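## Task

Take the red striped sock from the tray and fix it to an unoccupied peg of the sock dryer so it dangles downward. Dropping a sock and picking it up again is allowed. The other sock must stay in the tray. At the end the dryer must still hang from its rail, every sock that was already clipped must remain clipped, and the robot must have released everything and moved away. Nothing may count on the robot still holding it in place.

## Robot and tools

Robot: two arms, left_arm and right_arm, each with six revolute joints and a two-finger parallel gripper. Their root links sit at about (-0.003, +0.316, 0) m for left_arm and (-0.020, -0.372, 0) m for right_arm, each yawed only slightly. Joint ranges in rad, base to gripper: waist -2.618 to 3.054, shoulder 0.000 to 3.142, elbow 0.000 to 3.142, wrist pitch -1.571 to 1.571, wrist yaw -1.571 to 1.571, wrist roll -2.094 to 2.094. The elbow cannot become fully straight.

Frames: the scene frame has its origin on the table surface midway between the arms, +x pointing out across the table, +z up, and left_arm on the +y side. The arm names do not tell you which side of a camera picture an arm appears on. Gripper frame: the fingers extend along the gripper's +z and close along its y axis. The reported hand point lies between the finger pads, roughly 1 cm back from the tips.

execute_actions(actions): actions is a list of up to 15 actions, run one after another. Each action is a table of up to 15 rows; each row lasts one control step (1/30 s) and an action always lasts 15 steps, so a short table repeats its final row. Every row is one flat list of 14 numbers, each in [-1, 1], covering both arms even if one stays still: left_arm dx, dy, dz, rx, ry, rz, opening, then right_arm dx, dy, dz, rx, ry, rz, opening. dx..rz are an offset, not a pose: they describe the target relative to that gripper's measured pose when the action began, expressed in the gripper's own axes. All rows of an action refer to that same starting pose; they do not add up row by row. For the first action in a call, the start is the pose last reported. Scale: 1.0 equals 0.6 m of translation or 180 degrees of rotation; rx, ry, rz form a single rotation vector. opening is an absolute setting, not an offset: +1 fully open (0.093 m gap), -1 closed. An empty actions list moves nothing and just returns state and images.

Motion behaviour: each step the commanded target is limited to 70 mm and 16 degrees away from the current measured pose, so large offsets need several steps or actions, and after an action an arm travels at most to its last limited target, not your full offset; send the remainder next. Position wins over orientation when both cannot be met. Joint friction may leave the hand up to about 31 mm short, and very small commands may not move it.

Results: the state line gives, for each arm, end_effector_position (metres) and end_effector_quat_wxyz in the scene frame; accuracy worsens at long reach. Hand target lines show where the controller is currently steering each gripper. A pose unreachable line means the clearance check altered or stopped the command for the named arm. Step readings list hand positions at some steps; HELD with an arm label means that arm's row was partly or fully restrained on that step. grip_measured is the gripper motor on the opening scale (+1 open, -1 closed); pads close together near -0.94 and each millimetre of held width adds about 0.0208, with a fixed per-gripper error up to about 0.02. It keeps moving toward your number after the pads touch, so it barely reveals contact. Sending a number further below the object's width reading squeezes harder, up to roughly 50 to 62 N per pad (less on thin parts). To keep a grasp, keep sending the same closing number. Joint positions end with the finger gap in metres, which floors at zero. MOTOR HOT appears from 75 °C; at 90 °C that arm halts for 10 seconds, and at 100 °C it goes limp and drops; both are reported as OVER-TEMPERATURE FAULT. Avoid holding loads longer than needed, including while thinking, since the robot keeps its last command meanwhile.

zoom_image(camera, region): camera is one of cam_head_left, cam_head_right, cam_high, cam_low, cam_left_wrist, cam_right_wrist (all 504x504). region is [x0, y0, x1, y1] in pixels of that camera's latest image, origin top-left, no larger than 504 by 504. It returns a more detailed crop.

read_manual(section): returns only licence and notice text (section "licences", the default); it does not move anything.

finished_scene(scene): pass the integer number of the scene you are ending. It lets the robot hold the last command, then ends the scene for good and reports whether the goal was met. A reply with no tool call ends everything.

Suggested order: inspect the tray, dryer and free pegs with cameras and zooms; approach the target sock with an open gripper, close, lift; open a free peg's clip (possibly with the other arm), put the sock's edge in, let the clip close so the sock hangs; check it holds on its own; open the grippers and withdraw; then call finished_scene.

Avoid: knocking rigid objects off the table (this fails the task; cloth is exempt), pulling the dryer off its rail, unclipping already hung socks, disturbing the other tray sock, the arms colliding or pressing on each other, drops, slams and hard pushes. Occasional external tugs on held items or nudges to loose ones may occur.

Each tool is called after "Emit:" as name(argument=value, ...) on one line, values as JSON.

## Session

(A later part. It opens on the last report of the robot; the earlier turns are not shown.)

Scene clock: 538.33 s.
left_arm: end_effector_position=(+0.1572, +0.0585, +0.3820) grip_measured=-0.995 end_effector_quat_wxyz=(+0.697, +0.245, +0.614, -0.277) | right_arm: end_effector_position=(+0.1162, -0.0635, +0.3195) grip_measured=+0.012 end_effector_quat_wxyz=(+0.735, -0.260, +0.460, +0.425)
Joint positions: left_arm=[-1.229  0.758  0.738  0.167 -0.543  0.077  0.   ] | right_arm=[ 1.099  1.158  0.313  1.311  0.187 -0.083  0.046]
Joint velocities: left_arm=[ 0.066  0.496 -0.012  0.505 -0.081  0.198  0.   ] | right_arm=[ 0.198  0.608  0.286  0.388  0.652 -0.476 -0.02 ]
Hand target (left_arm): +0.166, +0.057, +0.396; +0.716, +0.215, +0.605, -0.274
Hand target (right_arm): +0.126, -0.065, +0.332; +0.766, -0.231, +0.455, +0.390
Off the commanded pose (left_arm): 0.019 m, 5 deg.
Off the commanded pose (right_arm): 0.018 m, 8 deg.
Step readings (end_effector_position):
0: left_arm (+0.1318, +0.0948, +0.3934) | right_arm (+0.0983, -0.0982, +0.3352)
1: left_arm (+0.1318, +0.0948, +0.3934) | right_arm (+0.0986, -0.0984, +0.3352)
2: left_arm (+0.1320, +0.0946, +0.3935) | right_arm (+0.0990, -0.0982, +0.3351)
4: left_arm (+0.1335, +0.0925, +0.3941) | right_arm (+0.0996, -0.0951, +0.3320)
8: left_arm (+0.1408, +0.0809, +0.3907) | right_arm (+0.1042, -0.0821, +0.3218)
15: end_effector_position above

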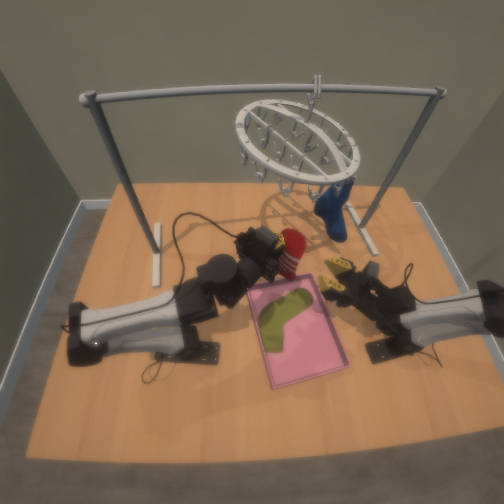

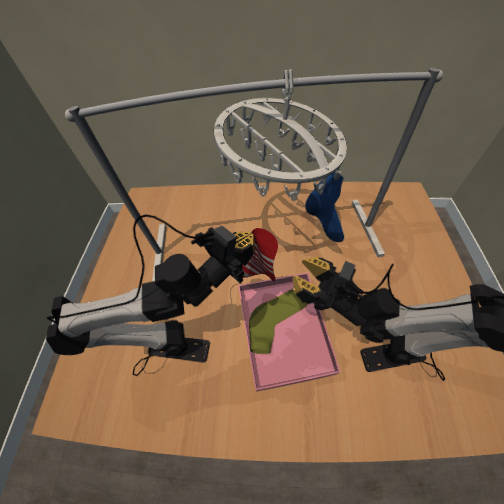

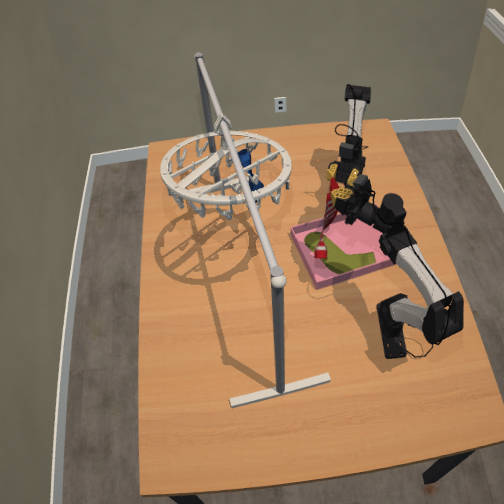

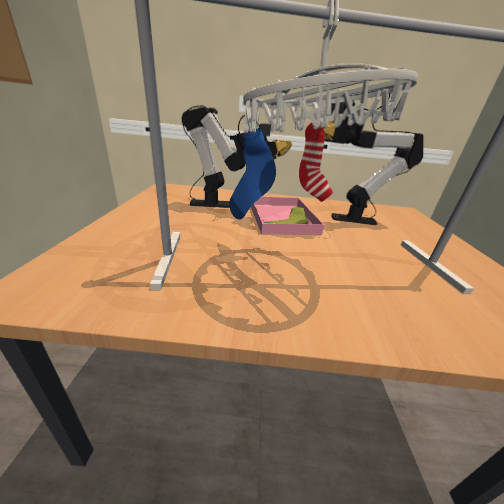

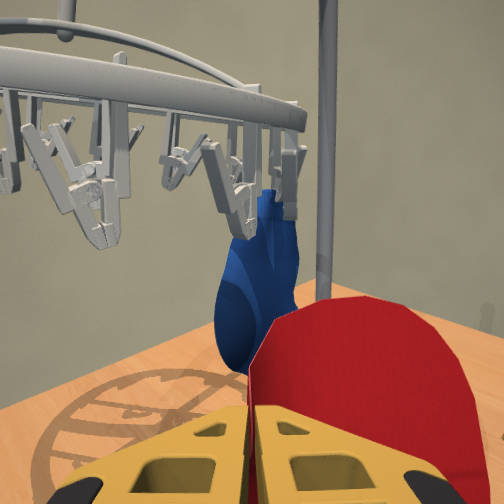

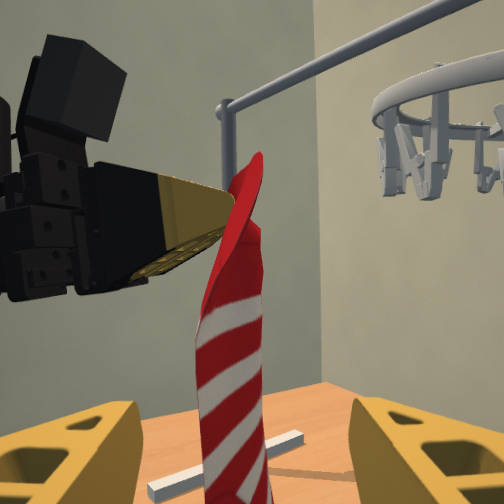

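Emit:
execute_actions(actions=[])

Scene clock: 539.17 s.
left_arm: end_effector_position=(+0.1630, +0.0554, +0.3874) grip_measured=-0.995 end_effector_quat_wxyz=(+0.709, +0.227, +0.610, -0.273) | right_arm: end_effector_position=(+0.1266, -0.0669, +0.3231) grip_measured=+0.003 end_effector_quat_wxyz=(+0.761, -0.238, +0.463, +0.387)
Joint positions: left_arm=[-1.226  0.795  0.738  0.24  -0.571  0.088  0.   ] | right_arm=[ 1.11   1.197  0.328  1.364  0.278 -0.152  0.045]
Joint velocities: left_arm=[ 0.002  0.007  0.012  0.007 -0.022  0.022  0.   ] | right_arm=[ 0.007 -0.002 -0.012  0.037 -0.051 -0.007 -0.   ]
Hand target (left_arm): +0.166, +0.057, +0.396; +0.716, +0.215, +0.605, -0.274
Hand target (right_arm): +0.126, -0.065, +0.332; +0.766, -0.231, +0.455, +0.390
Off the commanded pose (left_arm): 0.012 m, 2 deg.
Off the commanded pose (right_arm): 0.012 m, 3 deg.

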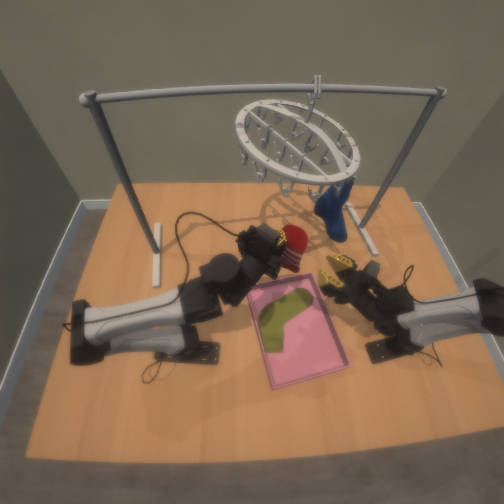

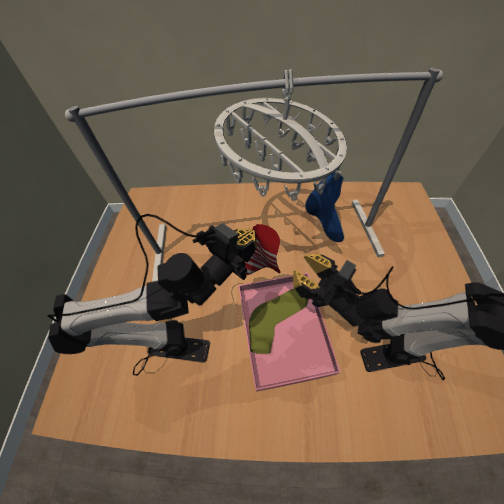

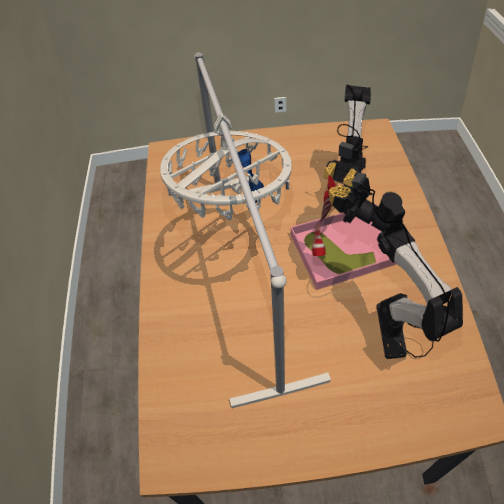

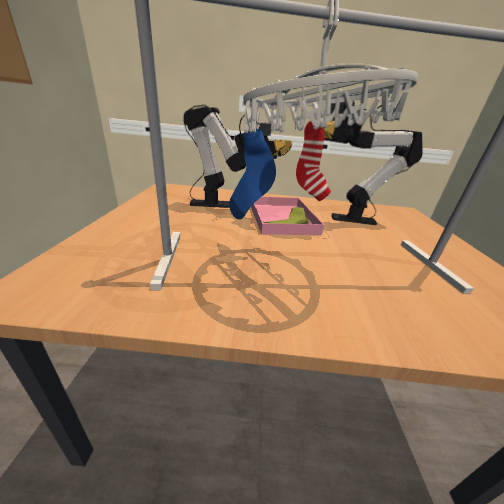

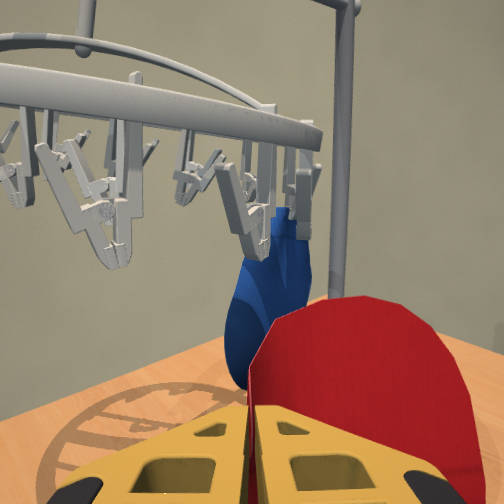

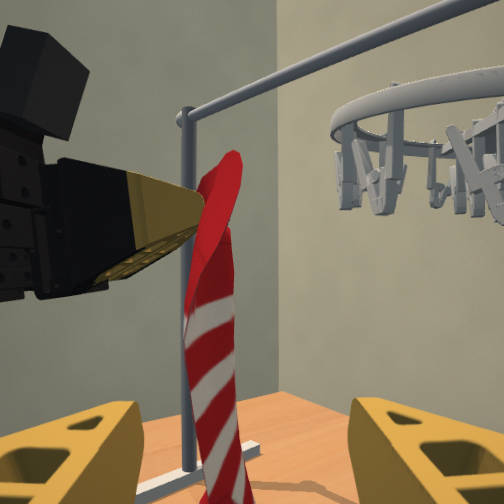

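Emit:
zoom_image(camera="cam_right_wrist", region=[110, 130, 330, 350])

Emit:
zoom_image(camera="cam_head_right", region=[220, 205, 350, 335])

Region (110, 130, 330, 350) of cam_right_wrist's 504x504 image, scaled by 2.291, with more detail than that image has.

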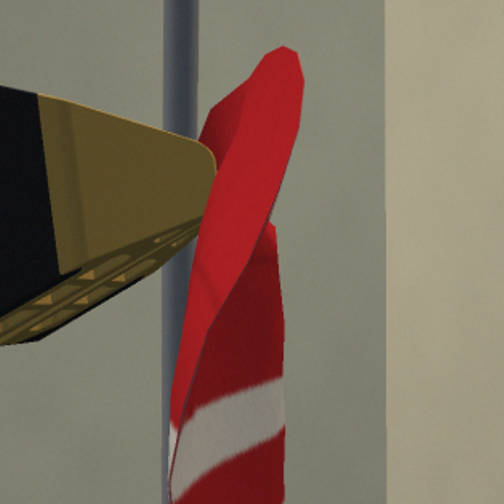

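Region (220, 205, 350, 335) of cam_head_right's 504x504 image, scaled by 3.877, with more detail than that image has.

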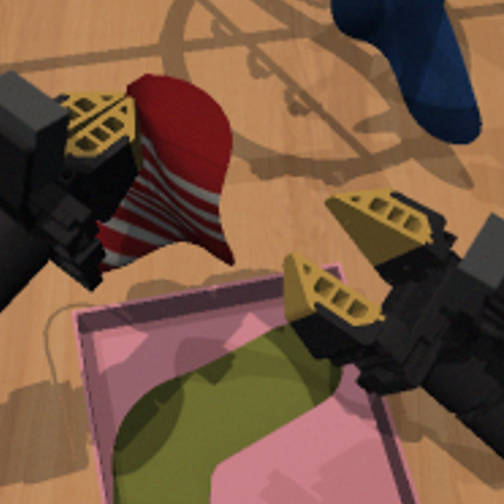

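Emit:
execute_actions(actions=[[[0,0,0,0,0,0,-1,-0.0009,0.003,0.002,0.003,0,-0.0016,0],[0,0,0,0,0,0,-1,-0.0018,0.006,0.005,0.006,0,-0.0032,0],[0,0,0,0,0,0,-1,-0.0027,0.009,0.01,0.009,0,-0.0048,0],[0,0,0,0,0,0,-1,-0.0036,0.012,0.017,0.012,0,-0.0064,0],[0,0,0,0,0,0,-1,-0.0045,0.015,0.025,0.015,0,-0.008,0],[0,0,0,0,0,0,-1,-0.0054,0.0183,0.033,0.018,0,-0.0096,0],[0,0,0,0,0,0,-1,-0.0063,0.0183,0.041,0.021,0,-0.011,0],[0,0,0,0,0,0,-1,-0.0072,0.0183,0.049,0.0247,0,-0.0128,0],[0,0,0,0,0,0,-1,-0.0081,0.0183,0.057,0.0247,0,-0.0128,0],[0,0,0,0,0,0,-1,-0.009,0.0183,0.065,0.0247,0,-0.0128,0],[0,0,0,0,0,0,-1,-0.0099,0.0183,0.073,0.0247,0,-0.0128,0],[0,0,0,0,0,0,-1,-0.0108,0.0183,0.081,0.0247,0,-0.0128,0],[0,0,0,0,0,0,-1,-0.0117,0.0183,0.088,0.0247,0,-0.0128,0],[0,0,0,0,0,0,-1,-0.0125,0.0183,0.095,0.0247,0,-0.0128,0],[0,0,0,0,0,0,-1,-0.0133,0.0183,0.1,0.0247,0,-0.0128,0]]])

Scene clock: 550.83 s.
left_arm: end_effector_position=(+0.1631, +0.0554, +0.3874) grip_measured=-0.995 end_effector_quat_wxyz=(+0.709, +0.227, +0.610, -0.273) | right_arm: end_effector_position=(+0.1359, -0.0304, +0.3560) grip_measured=+0.003 end_effector_quat_wxyz=(+0.777, -0.214, +0.464, +0.369)
Joint positions: left_arm=[-1.226  0.795  0.738  0.24  -0.571  0.088  0.   ] | right_arm=[ 1.159  1.334  0.539  1.335  0.376 -0.207  0.045]
Joint velocities: left_arm=[-0.007 -0.002 -0.012 -0.037 -0.066  0.007  0.   ] | right_arm=[-0.129  0.208  0.476 -0.256  0.037  0.037  0.   ]
Hand target (left_arm): +0.163, +0.055, +0.387; +0.709, +0.227, +0.610, -0.273
Hand target (right_arm): +0.146, -0.022, +0.357; +0.777, -0.218, +0.473, +0.353
Off the commanded pose (left_arm): 0.000 m, 0 deg.
Off the commanded pose (right_arm): 0.015 m, 2 deg.
Step readings (end_effector_position):
0: left_arm (+0.1631, +0.0554, +0.3874) | right_arm (+0.1267, -0.0670, +0.3231)
1: left_arm (+0.1631, +0.0554, +0.3874) | right_arm (+0.1267, -0.0670, +0.3231)
2: left_arm (+0.1631, +0.0554, +0.3874) | right_arm (+0.1262, -0.0669, +0.3229)
4: left_arm (+0.1631, +0.0554, +0.3874) | right_arm (+0.1237, -0.0645, +0.3224)
8: left_arm (+0.1631, +0.0554, +0.3874) | right_arm (+0.1236, -0.0500, +0.3314)
15: end_effector_position above

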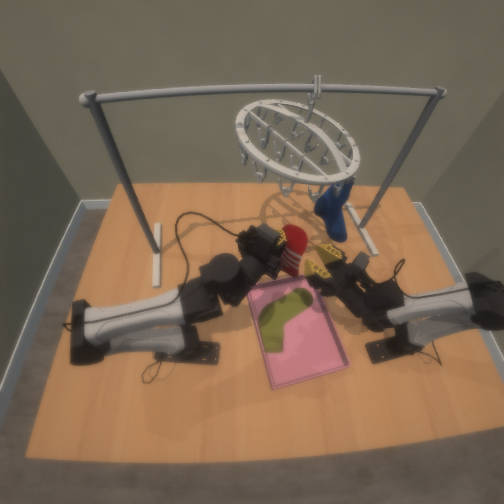

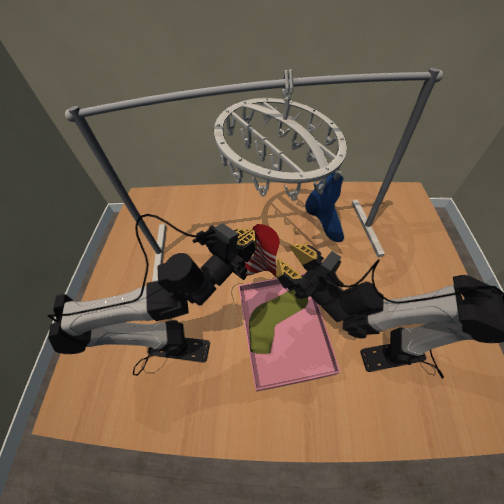

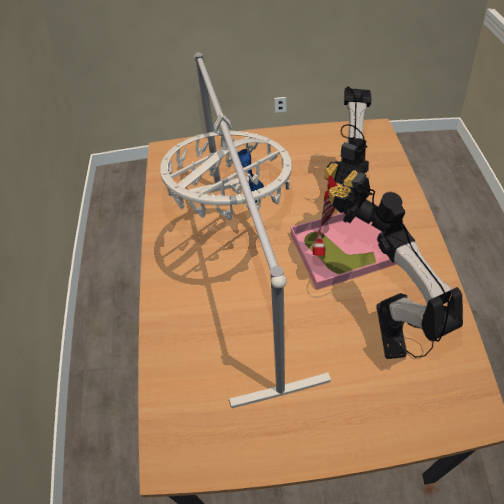

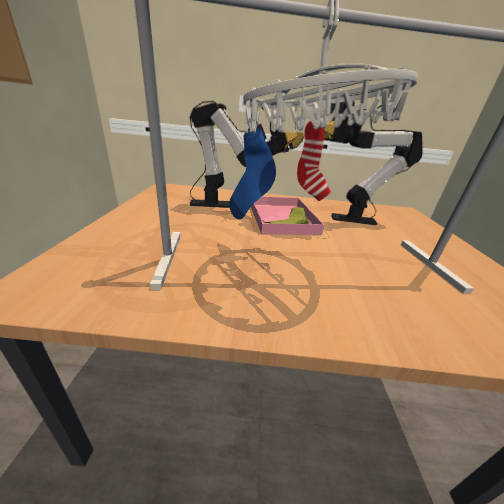

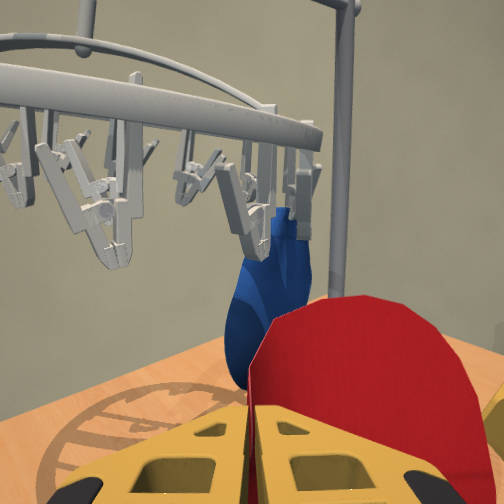

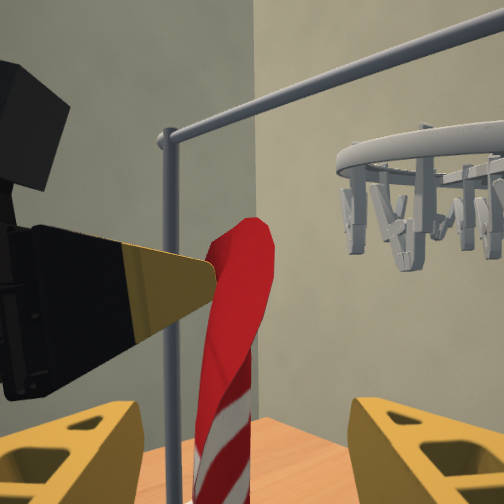

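Emit:
execute_actions(actions=[])

Scene clock: 551.57 s.
left_arm: end_effector_position=(+0.1631, +0.0554, +0.3874) grip_measured=-0.995 end_effector_quat_wxyz=(+0.709, +0.227, +0.610, -0.273) | right_arm: end_effector_position=(+0.1400, -0.0255, +0.3572) grip_measured=+0.003 end_effector_quat_wxyz=(+0.776, -0.217, +0.468, +0.363)
Joint positions: left_arm=[-1.226  0.795  0.738  0.24  -0.571  0.088  0.   ] | right_arm=[ 1.152  1.344  0.565  1.306  0.376 -0.207  0.045]
Joint velocities: left_arm=[-0.012  0.012 -0.027 -0.022 -0.051  0.022  0.   ] | right_arm=[-0.007  0.007  0.007  0.007 -0.051 -0.037 -0.   ]
Hand target (left_arm): +0.163, +0.055, +0.387; +0.709, +0.227, +0.610, -0.273
Hand target (right_arm): +0.146, -0.022, +0.357; +0.777, -0.218, +0.473, +0.354
Off the commanded pose (left_arm): 0.000 m, 0 deg.
Off the commanded pose (right_arm): 0.009 m, 1 deg.

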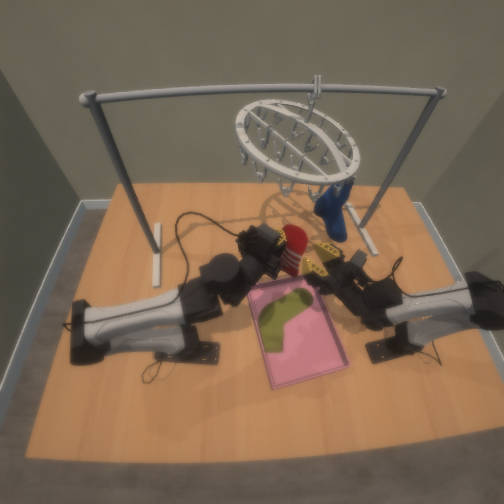

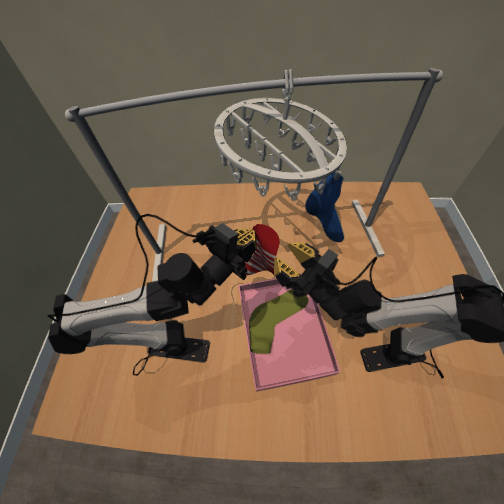

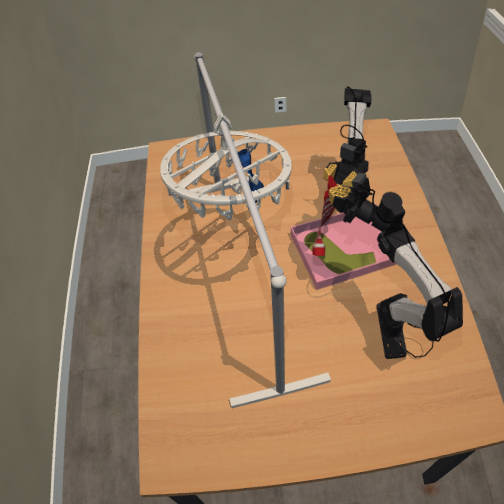

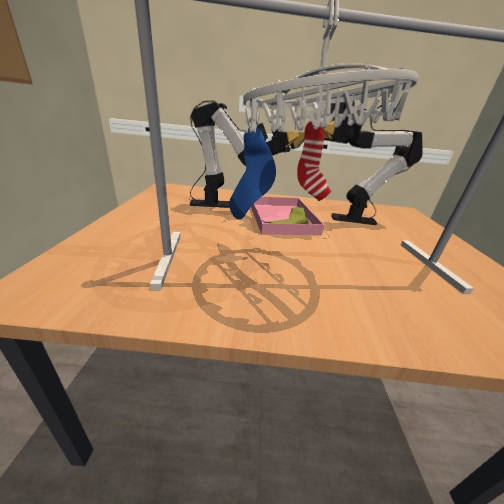

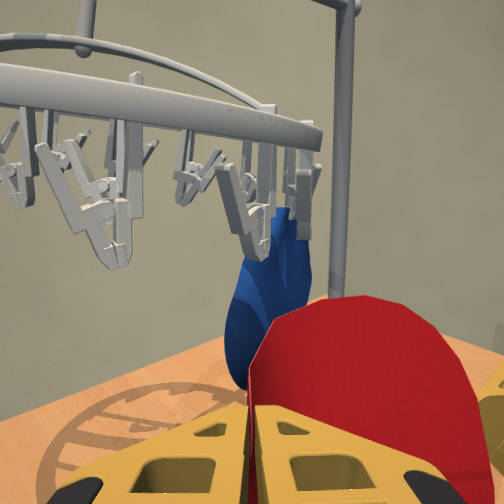

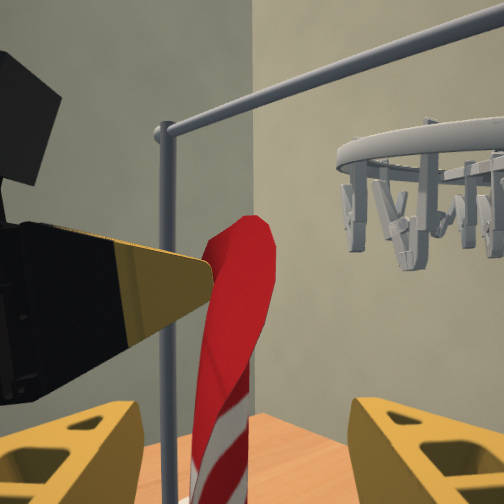

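Emit:
execute_actions(actions=[[[0,0,0,0,0,0,-1,0.0004,-0.0003,0.0063,0,0,0,0],[0,0,0,0,0,0,-1,0.0008,-0.0007,0.0127,0,0,0,0],[0,0,0,0,0,0,-1,0.0012,-0.001,0.019,0,0,0,0],[0,0,0,0,0,0,-1,0.0016,-0.0013,0.0253,0,0,0,0],[0,0,0,0,0,0,-1,0.002,-0.0017,0.0317,0,0,0,0],[0,0,0,0,0,0,-1,0.0024,-0.002,0.038,0,0,0,0],[0,0,0,0,0,0,-1,0.0028,-0.0023,0.0443,0,0,0,0],[0,0,0,0,0,0,-1,0.0032,-0.0027,0.0507,0,0,0,0],[0,0,0,0,0,0,-1,0.0036,-0.003,0.057,0,0,0,-0.04],[0,0,0,0,0,0,-1,0.004,-0.0033,0.0633,0,0,0,-0.09],[0,0,0,0,0,0,-1,0.0044,-0.0037,0.0697,0,0,0,-0.14],[0,0,0,0,0,0,-1,0.0048,-0.004,0.076,0,0,0,-0.19],[0,0,0,0,0,0,-1,0.0052,-0.0043,0.0823,0,0,0,-0.24],[0,0,0,0,0,0,-1,0.0056,-0.0047,0.0887,0,0,0,-0.29],[0,0,0,0,0,0,-1,0.006,-0.005,0.095,0,0,0,-0.35]]])

Scene clock: 577.50 s.
left_arm: end_effector_position=(+0.1631, +0.0554, +0.3874) grip_measured=-0.995 end_effector_quat_wxyz=(+0.709, +0.227, +0.610, -0.273) | right_arm: end_effector_position=(+0.1673, -0.0005, +0.3795) grip_measured=-0.320 end_effector_quat_wxyz=(+0.783, -0.208, +0.463, +0.360)
Joint positions: left_arm=[-1.226  0.795  0.738  0.24  -0.571  0.088  0.   ] | right_arm=[ 1.087  1.449  0.732  1.255  0.331 -0.183  0.03 ]
Joint velocities: left_arm=[ 0.007 -0.007 -0.007 -0.007 -0.007 -0.007  0.   ] | right_arm=[-0.129  0.271  0.432 -0.212 -0.154  0.095 -0.054]
Hand target (left_arm): +0.163, +0.055, +0.387; +0.709, +0.227, +0.610, -0.273
Hand target (right_arm): +0.175, +0.011, +0.380; +0.776, -0.216, +0.468, +0.363
Off the commanded pose (left_arm): 0.000 m, 0 deg.
Off the commanded pose (right_arm): 0.015 m, 1 deg.
Step readings (end_effector_position):
0: left_arm (+0.1631, +0.0554, +0.3874) | right_arm (+0.1400, -0.0255, +0.3571)
1: left_arm (+0.1631, +0.0554, +0.3874) | right_arm (+0.1400, -0.0255, +0.3571)
2: left_arm (+0.1631, +0.0554, +0.3874) | right_arm (+0.1402, -0.0255, +0.3571)
4: left_arm (+0.1631, +0.0554, +0.3874) | right_arm (+0.1421, -0.0244, +0.3589)
8: left_arm (+0.1631, +0.0554, +0.3874) | right_arm (+0.1512, -0.0173, +0.3671)
15: end_effector_position above

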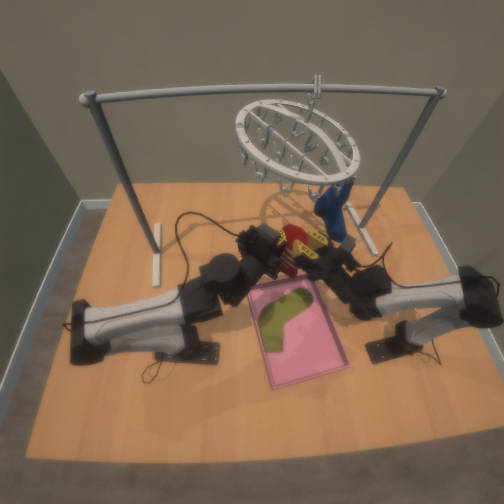

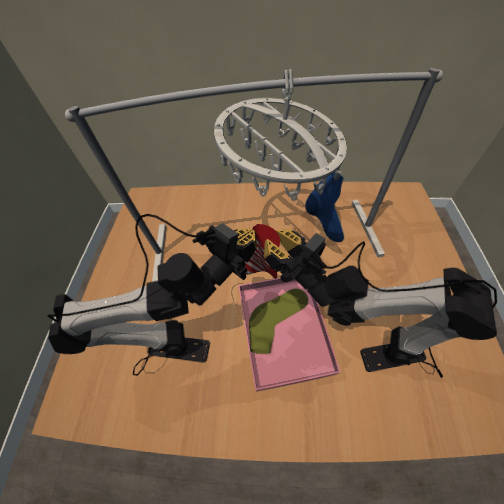

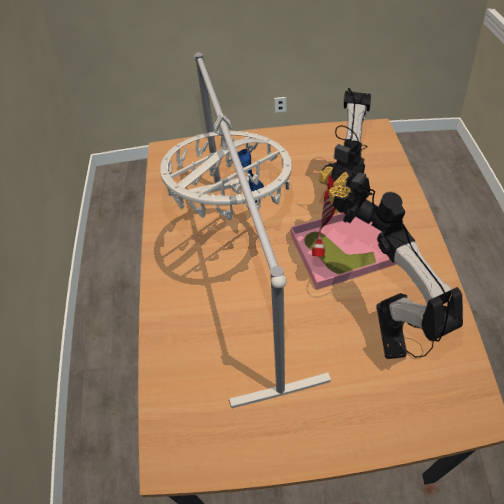

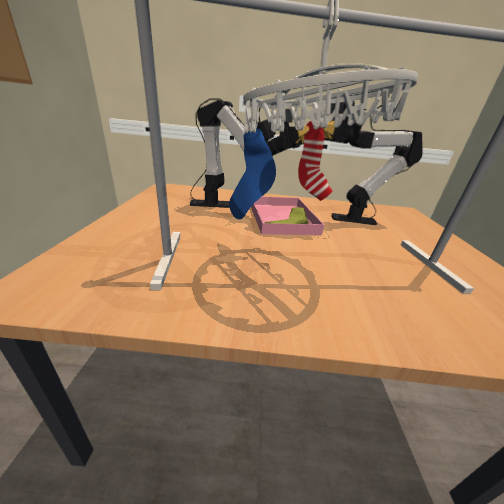

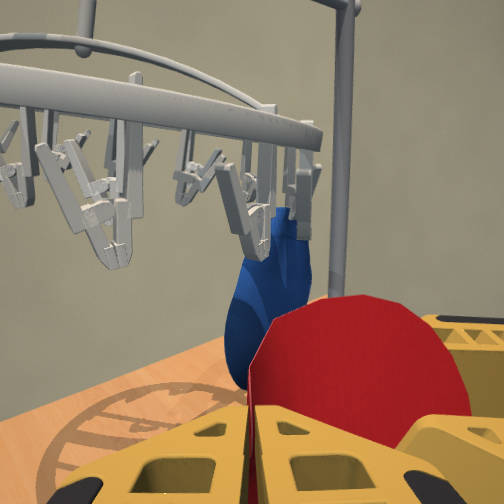

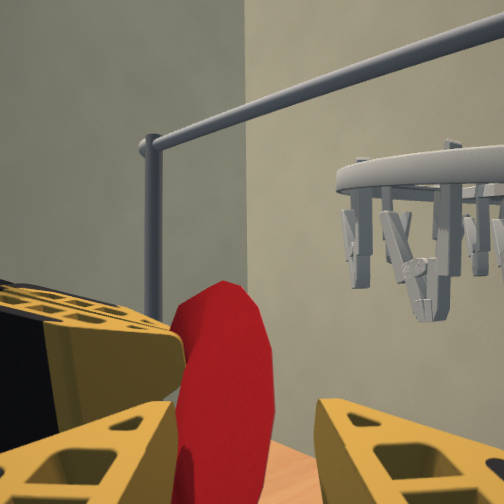

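Emit:
execute_actions(actions=[])

Scene clock: 578.03 s.
left_arm: end_effector_position=(+0.1631, +0.0554, +0.3874) grip_measured=-0.995 end_effector_quat_wxyz=(+0.709, +0.227, +0.610, -0.273) | right_arm: end_effector_position=(+0.1706, +0.0064, +0.3792) grip_measured=-0.347 end_effector_quat_wxyz=(+0.778, -0.215, +0.465, +0.362)
Joint positions: left_arm=[-1.226  0.795  0.738  0.24  -0.571  0.088  0.   ] | right_arm=[ 1.078  1.465  0.758  1.23   0.314 -0.173  0.029]
Joint velocities: left_arm=[-0.007 -0.017  0.007  0.066  0.081  0.022  0.   ] | right_arm=[-0.007  0.002 -0.007 -0.037 -0.022 -0.095  0.   ]
Hand target (left_arm): +0.163, +0.055, +0.387; +0.709, +0.227, +0.610, -0.273
Hand target (right_arm): +0.175, +0.011, +0.380; +0.776, -0.216, +0.468, +0.363
Off the commanded pose (left_arm): 0.000 m, 0 deg.
Off the commanded pose (right_arm): 0.008 m, 1 deg.

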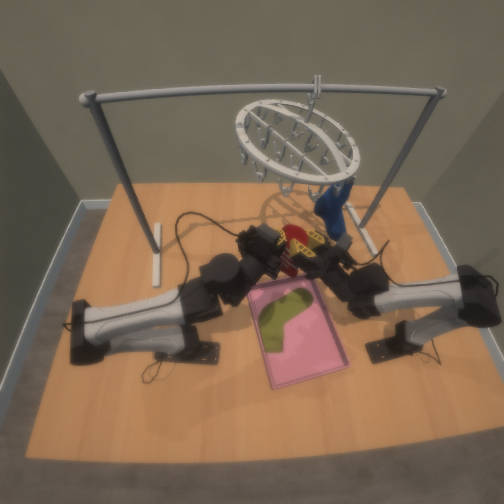

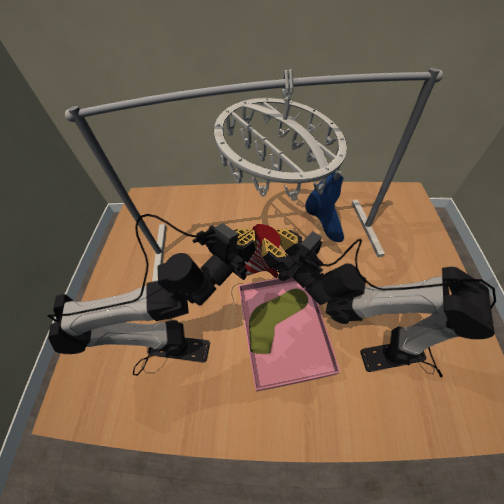

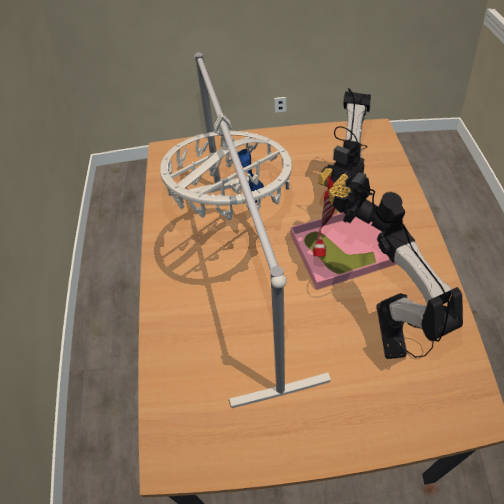

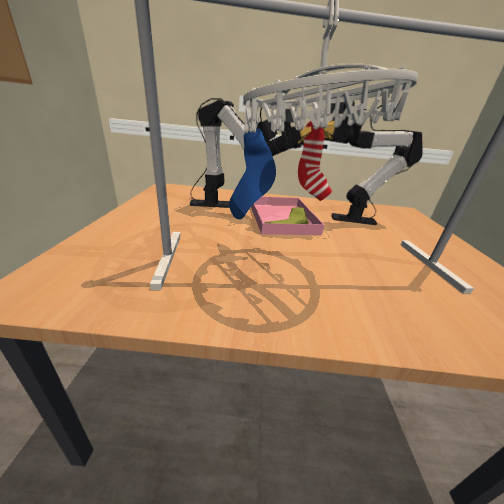

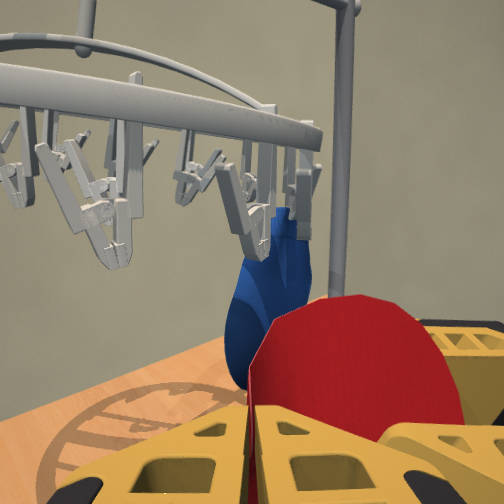

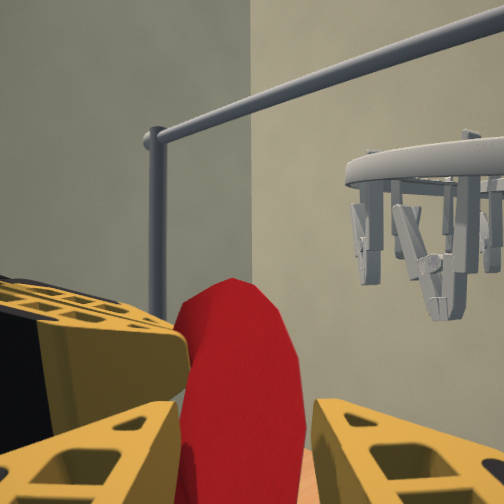

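Emit:
zoom_image(camera="cam_head_right", region=[225, 210, 315, 300])

Emit:
zoom_image(camera="cam_left_wrist", region=[240, 270, 504, 504])

Emit:
zoom_image(camera="cam_low", region=[270, 100, 370, 200])

Region (225, 210, 315, 300) of cam_head_right's 504x504 image, scaled by 5.600, with more detail than that image has.

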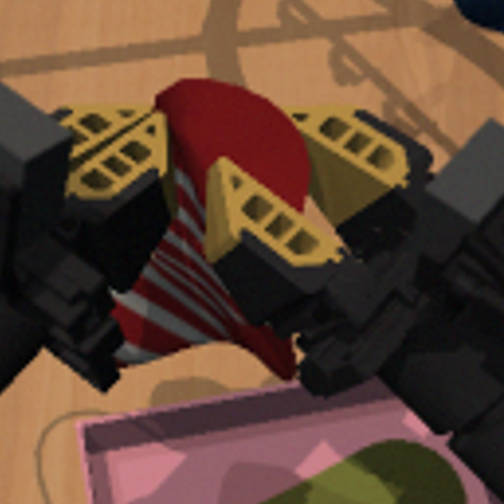

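Region (240, 270, 504, 504) of cam_left_wrist's 504x504 image, scaled by 1.909, with more detail than that image has; it fills the top 447 rows of this view, and the rest is white.

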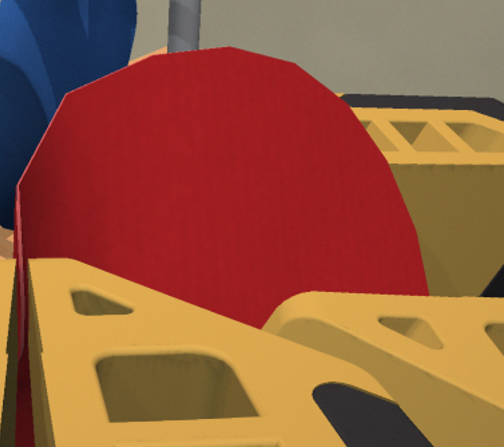

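Region (270, 100, 370, 200) of cam_low's 504x504 image, scaled by 5.040, with more detail than that image has.

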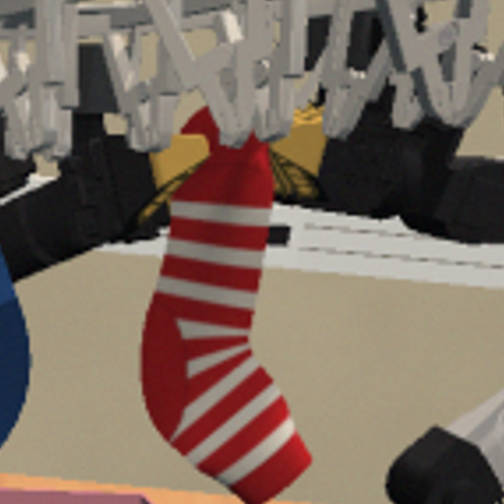

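Emit:
execute_actions(actions=[[[0,0,0,0,0,0,-1,0,0,0.004,0,0,0,-0.37],[0,0,0,0,0,0,-1,0,0,0.008,0,0,0,-0.39],[0,0,0,0,0,0,-1,0,0,0.012,0,0,0,-0.41],[0,0,0,0,0,0,-1,0,0,0.016,0,0,0,-0.43],[0,0,0,0,0,0,-1,0,0,0.02,0,0,0,-0.45],[0,0,0,0,0,0,-1,0,0,0.023,0,0,0,-0.47],[0,0,0,0,0,0,-1,0,0,0.023,0,0,0,-0.5],[0,0,0,0,0,0,-1,0,0,0.023,0,0,0,-0.53],[0,0,0,0,0,0,-1,0,0,0.023,0,0,0,-0.56],[0,0,0,0,0,0,-1,0,0,0.023,0,0,0,-0.59],[0,0,0,0,0,0,-1,0,0,0.023,0,0,0,-0.62],[0,0,0,0,0,0,-1,0,0,0.023,0,0,0,-0.65],[0,0,0,0,0,0,-1,0,0,0.023,0,0,0,-0.68],[0,0,0,0,0,0,-1,0,0,0.023,0,0,0,-0.71],[0,0,0,0,0,0,-1,0,0,0.023,0,0,0,-0.74]]])

Scene clock: 593.70 s.
left_arm: end_effector_position=(+0.1631, +0.0554, +0.3874) grip_measured=-0.995 end_effector_quat_wxyz=(+0.709, +0.227, +0.610, -0.273) | right_arm: end_effector_position=(+0.1736, +0.0108, +0.3852) grip_measured=-0.724 end_effector_quat_wxyz=(+0.780, -0.213, +0.463, +0.363)
Joint positions: left_arm=[-1.226  0.795  0.738  0.24  -0.571  0.088  0.   ] | right_arm=[ 1.073  1.481  0.791  1.22   0.31  -0.173  0.01 ]
Joint velocities: left_arm=[-0.007 -0.007  0.002  0.051 -0.022 -0.066  0.   ] | right_arm=[ 0.022 -0.022 -0.002 -0.007 -0.022  0.022 -0.028]
Hand target (left_arm): +0.163, +0.055, +0.387; +0.709, +0.227, +0.610, -0.273
Hand target (right_arm): +0.178, +0.016, +0.386; +0.778, -0.215, +0.465, +0.362
Off the commanded pose (left_arm): 0.000 m, 0 deg.
Off the commanded pose (right_arm): 0.007 m, 0 deg.
Step readings (end_effector_position):
0: left_arm (+0.1631, +0.0554, +0.3874) | right_arm (+0.1705, +0.0065, +0.3790)
1: left_arm (+0.1631, +0.0554, +0.3874) | right_arm (+0.1705, +0.0065, +0.3790)
2: left_arm (+0.1631, +0.0554, +0.3874) | right_arm (+0.1705, +0.0065, +0.3790)
4: left_arm (+0.1631, +0.0554, +0.3874) | right_arm (+0.1706, +0.0067, +0.3795)
8: left_arm (+0.1631, +0.0554, +0.3874) | right_arm (+0.1727, +0.0100, +0.3851)
15: end_effector_position above

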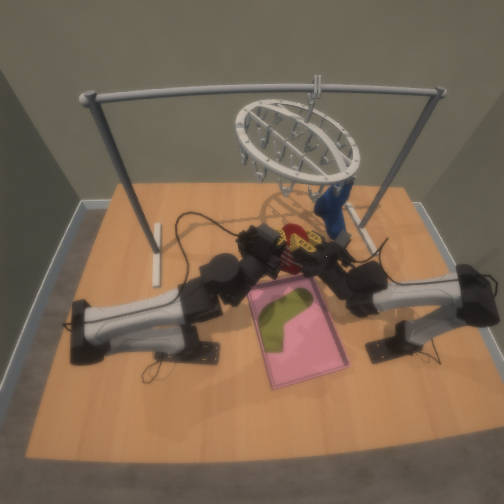

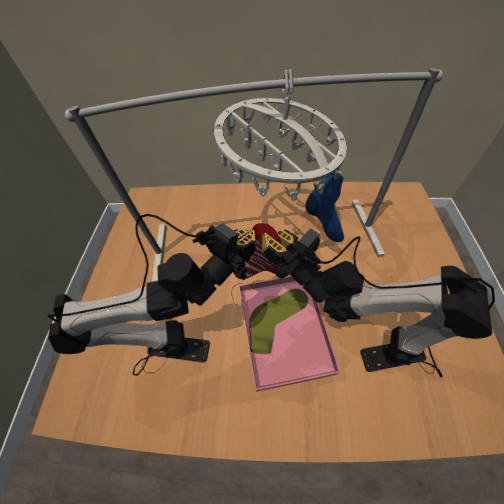

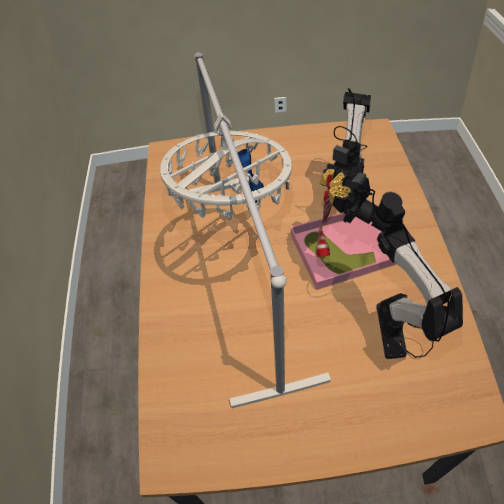

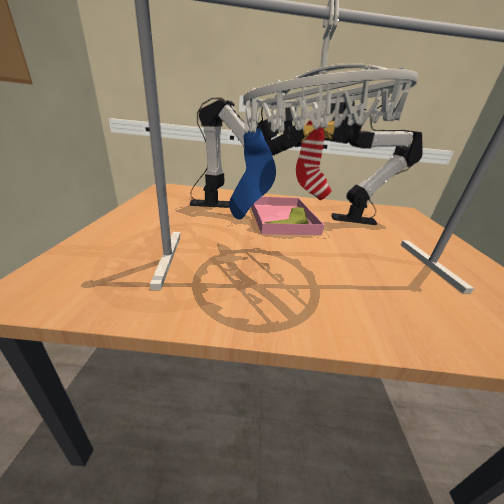

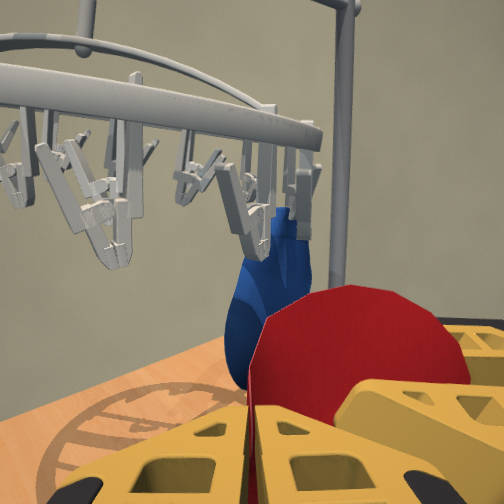

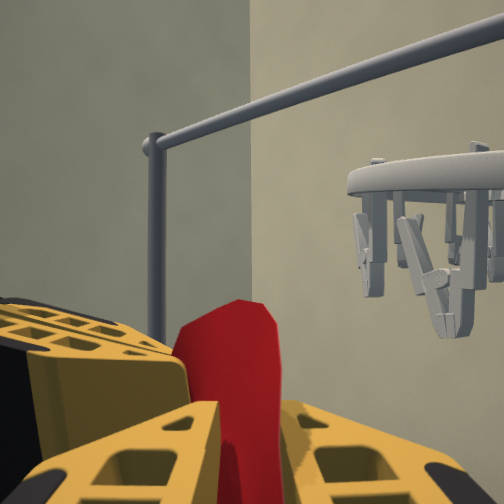

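Emit:
execute_actions(actions=[[[0,0,0,0,0,0,-1,0,0,0,0,0,0,-0.78],[0,0,0,0,0,0,-1,0,0,0,0,0,0,-0.82],[0,0,0,0,0,0,-1,0,0,0,0,0,0,-0.86],[0,0,0,0,0,0,-1,0,0,0,0,0,0,-0.9],[0,0,0,0,0,0,-1,0,0,0,0,0,0,-0.93],[0,0,0,0,0,0,-1,0,0,0,0,0,0,-0.96],[0,0,0,0,0,0,-1,0,0,0,0,0,0,-0.98],[0,0,0,0,0,0,-1,0,0,0,0,0,0,-1],[0,0,0,0,0,0,-1,0,0,0,0,0,0,-1],[0,0,0,0,0,0,-1,0,0,0,0,0,0,-1],[0,0,0,0,0,0,-0.95,0,0,0,0,0,0,-1],[0,0,0,0,0,0,-0.9,0,0,0,0,0,0,-1],[0,0,0,0,0,0,-0.85,0,0,0,0,0,0,-1],[0,0,0,0,0,0,-0.8,0,0,0,0,0,0,-1],[0,0,0,0,0,0,-0.75,0,0,0,0,0,0,-1]]])

Scene clock: 602.67 s.
left_arm: end_effector_position=(+0.1631, +0.0554, +0.3874) grip_measured=-0.774 end_effector_quat_wxyz=(+0.709, +0.227, +0.610, -0.273) | right_arm: end_effector_position=(+0.1736, +0.0110, +0.3848) grip_measured=-1.000 end_effector_quat_wxyz=(+0.780, -0.214, +0.463, +0.363)
Joint positions: left_arm=[-1.226  0.795  0.738  0.24  -0.571  0.088  0.008] | right_arm=[ 1.073  1.481  0.791  1.219  0.309 -0.173  0.   ]
Joint velocities: left_arm=[-0.002 -0.007  0.007 -0.022  0.037 -0.022  0.048] | right_arm=[-0.012 -0.002  0.007  0.037 -0.037 -0.007  0.   ]
Hand target (left_arm): +0.163, +0.055, +0.387; +0.709, +0.227, +0.610, -0.273
Hand target (right_arm): +0.174, +0.011, +0.385; +0.780, -0.213, +0.463, +0.363
Off the commanded pose (left_arm): 0.000 m, 0 deg.
Off the commanded pose (right_arm): 0.000 m, 0 deg.
Step readings (end_effector_position):
0: left_arm (+0.1631, +0.0555, +0.3875) | right_arm (+0.1736, +0.0110, +0.3848)
1: left_arm (+0.1631, +0.0554, +0.3874) | right_arm (+0.1736, +0.0110, +0.3848)
2: left_arm (+0.1631, +0.0554, +0.3874) | right_arm (+0.1736, +0.0110, +0.3848)
4: left_arm (+0.1631, +0.0554, +0.3874) | right_arm (+0.1736, +0.0110, +0.3848)
8: left_arm (+0.1631, +0.0554, +0.3874) | right_arm (+0.1736, +0.0110, +0.3848)
15: end_effector_position above

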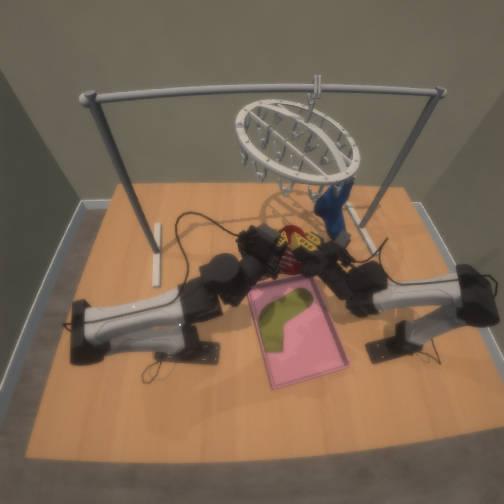

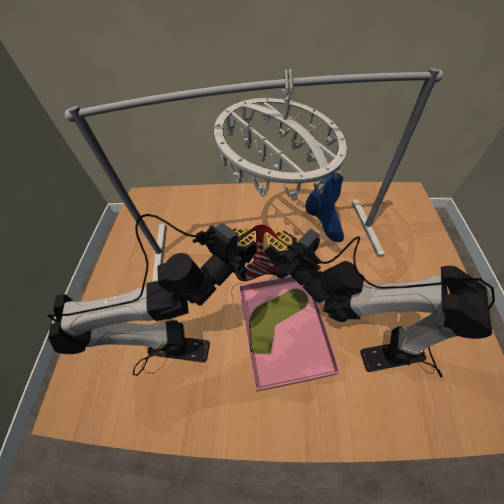

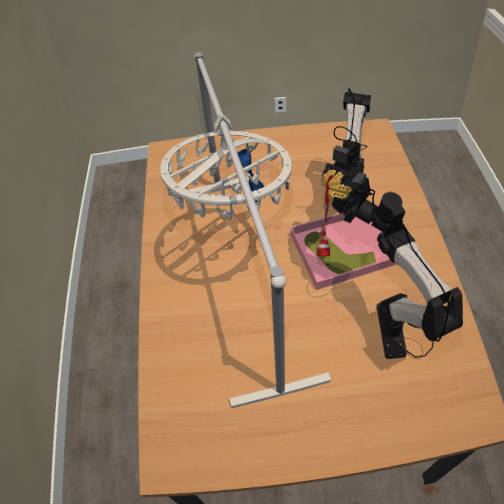

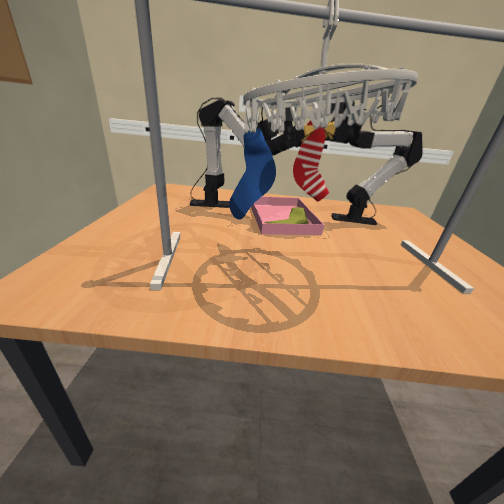

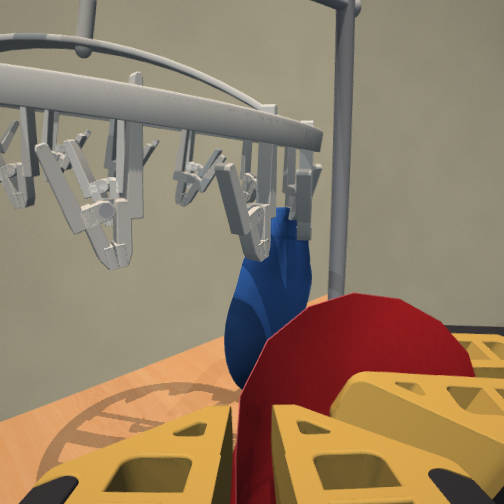

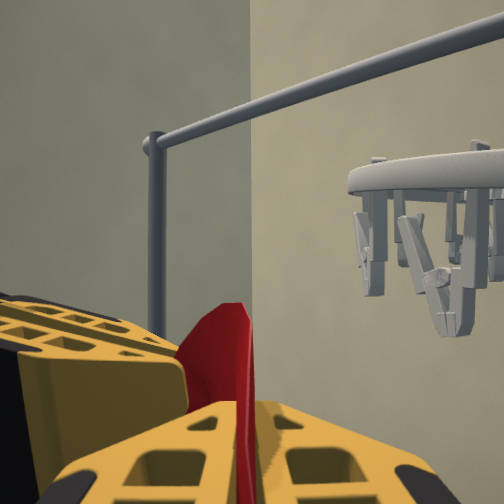

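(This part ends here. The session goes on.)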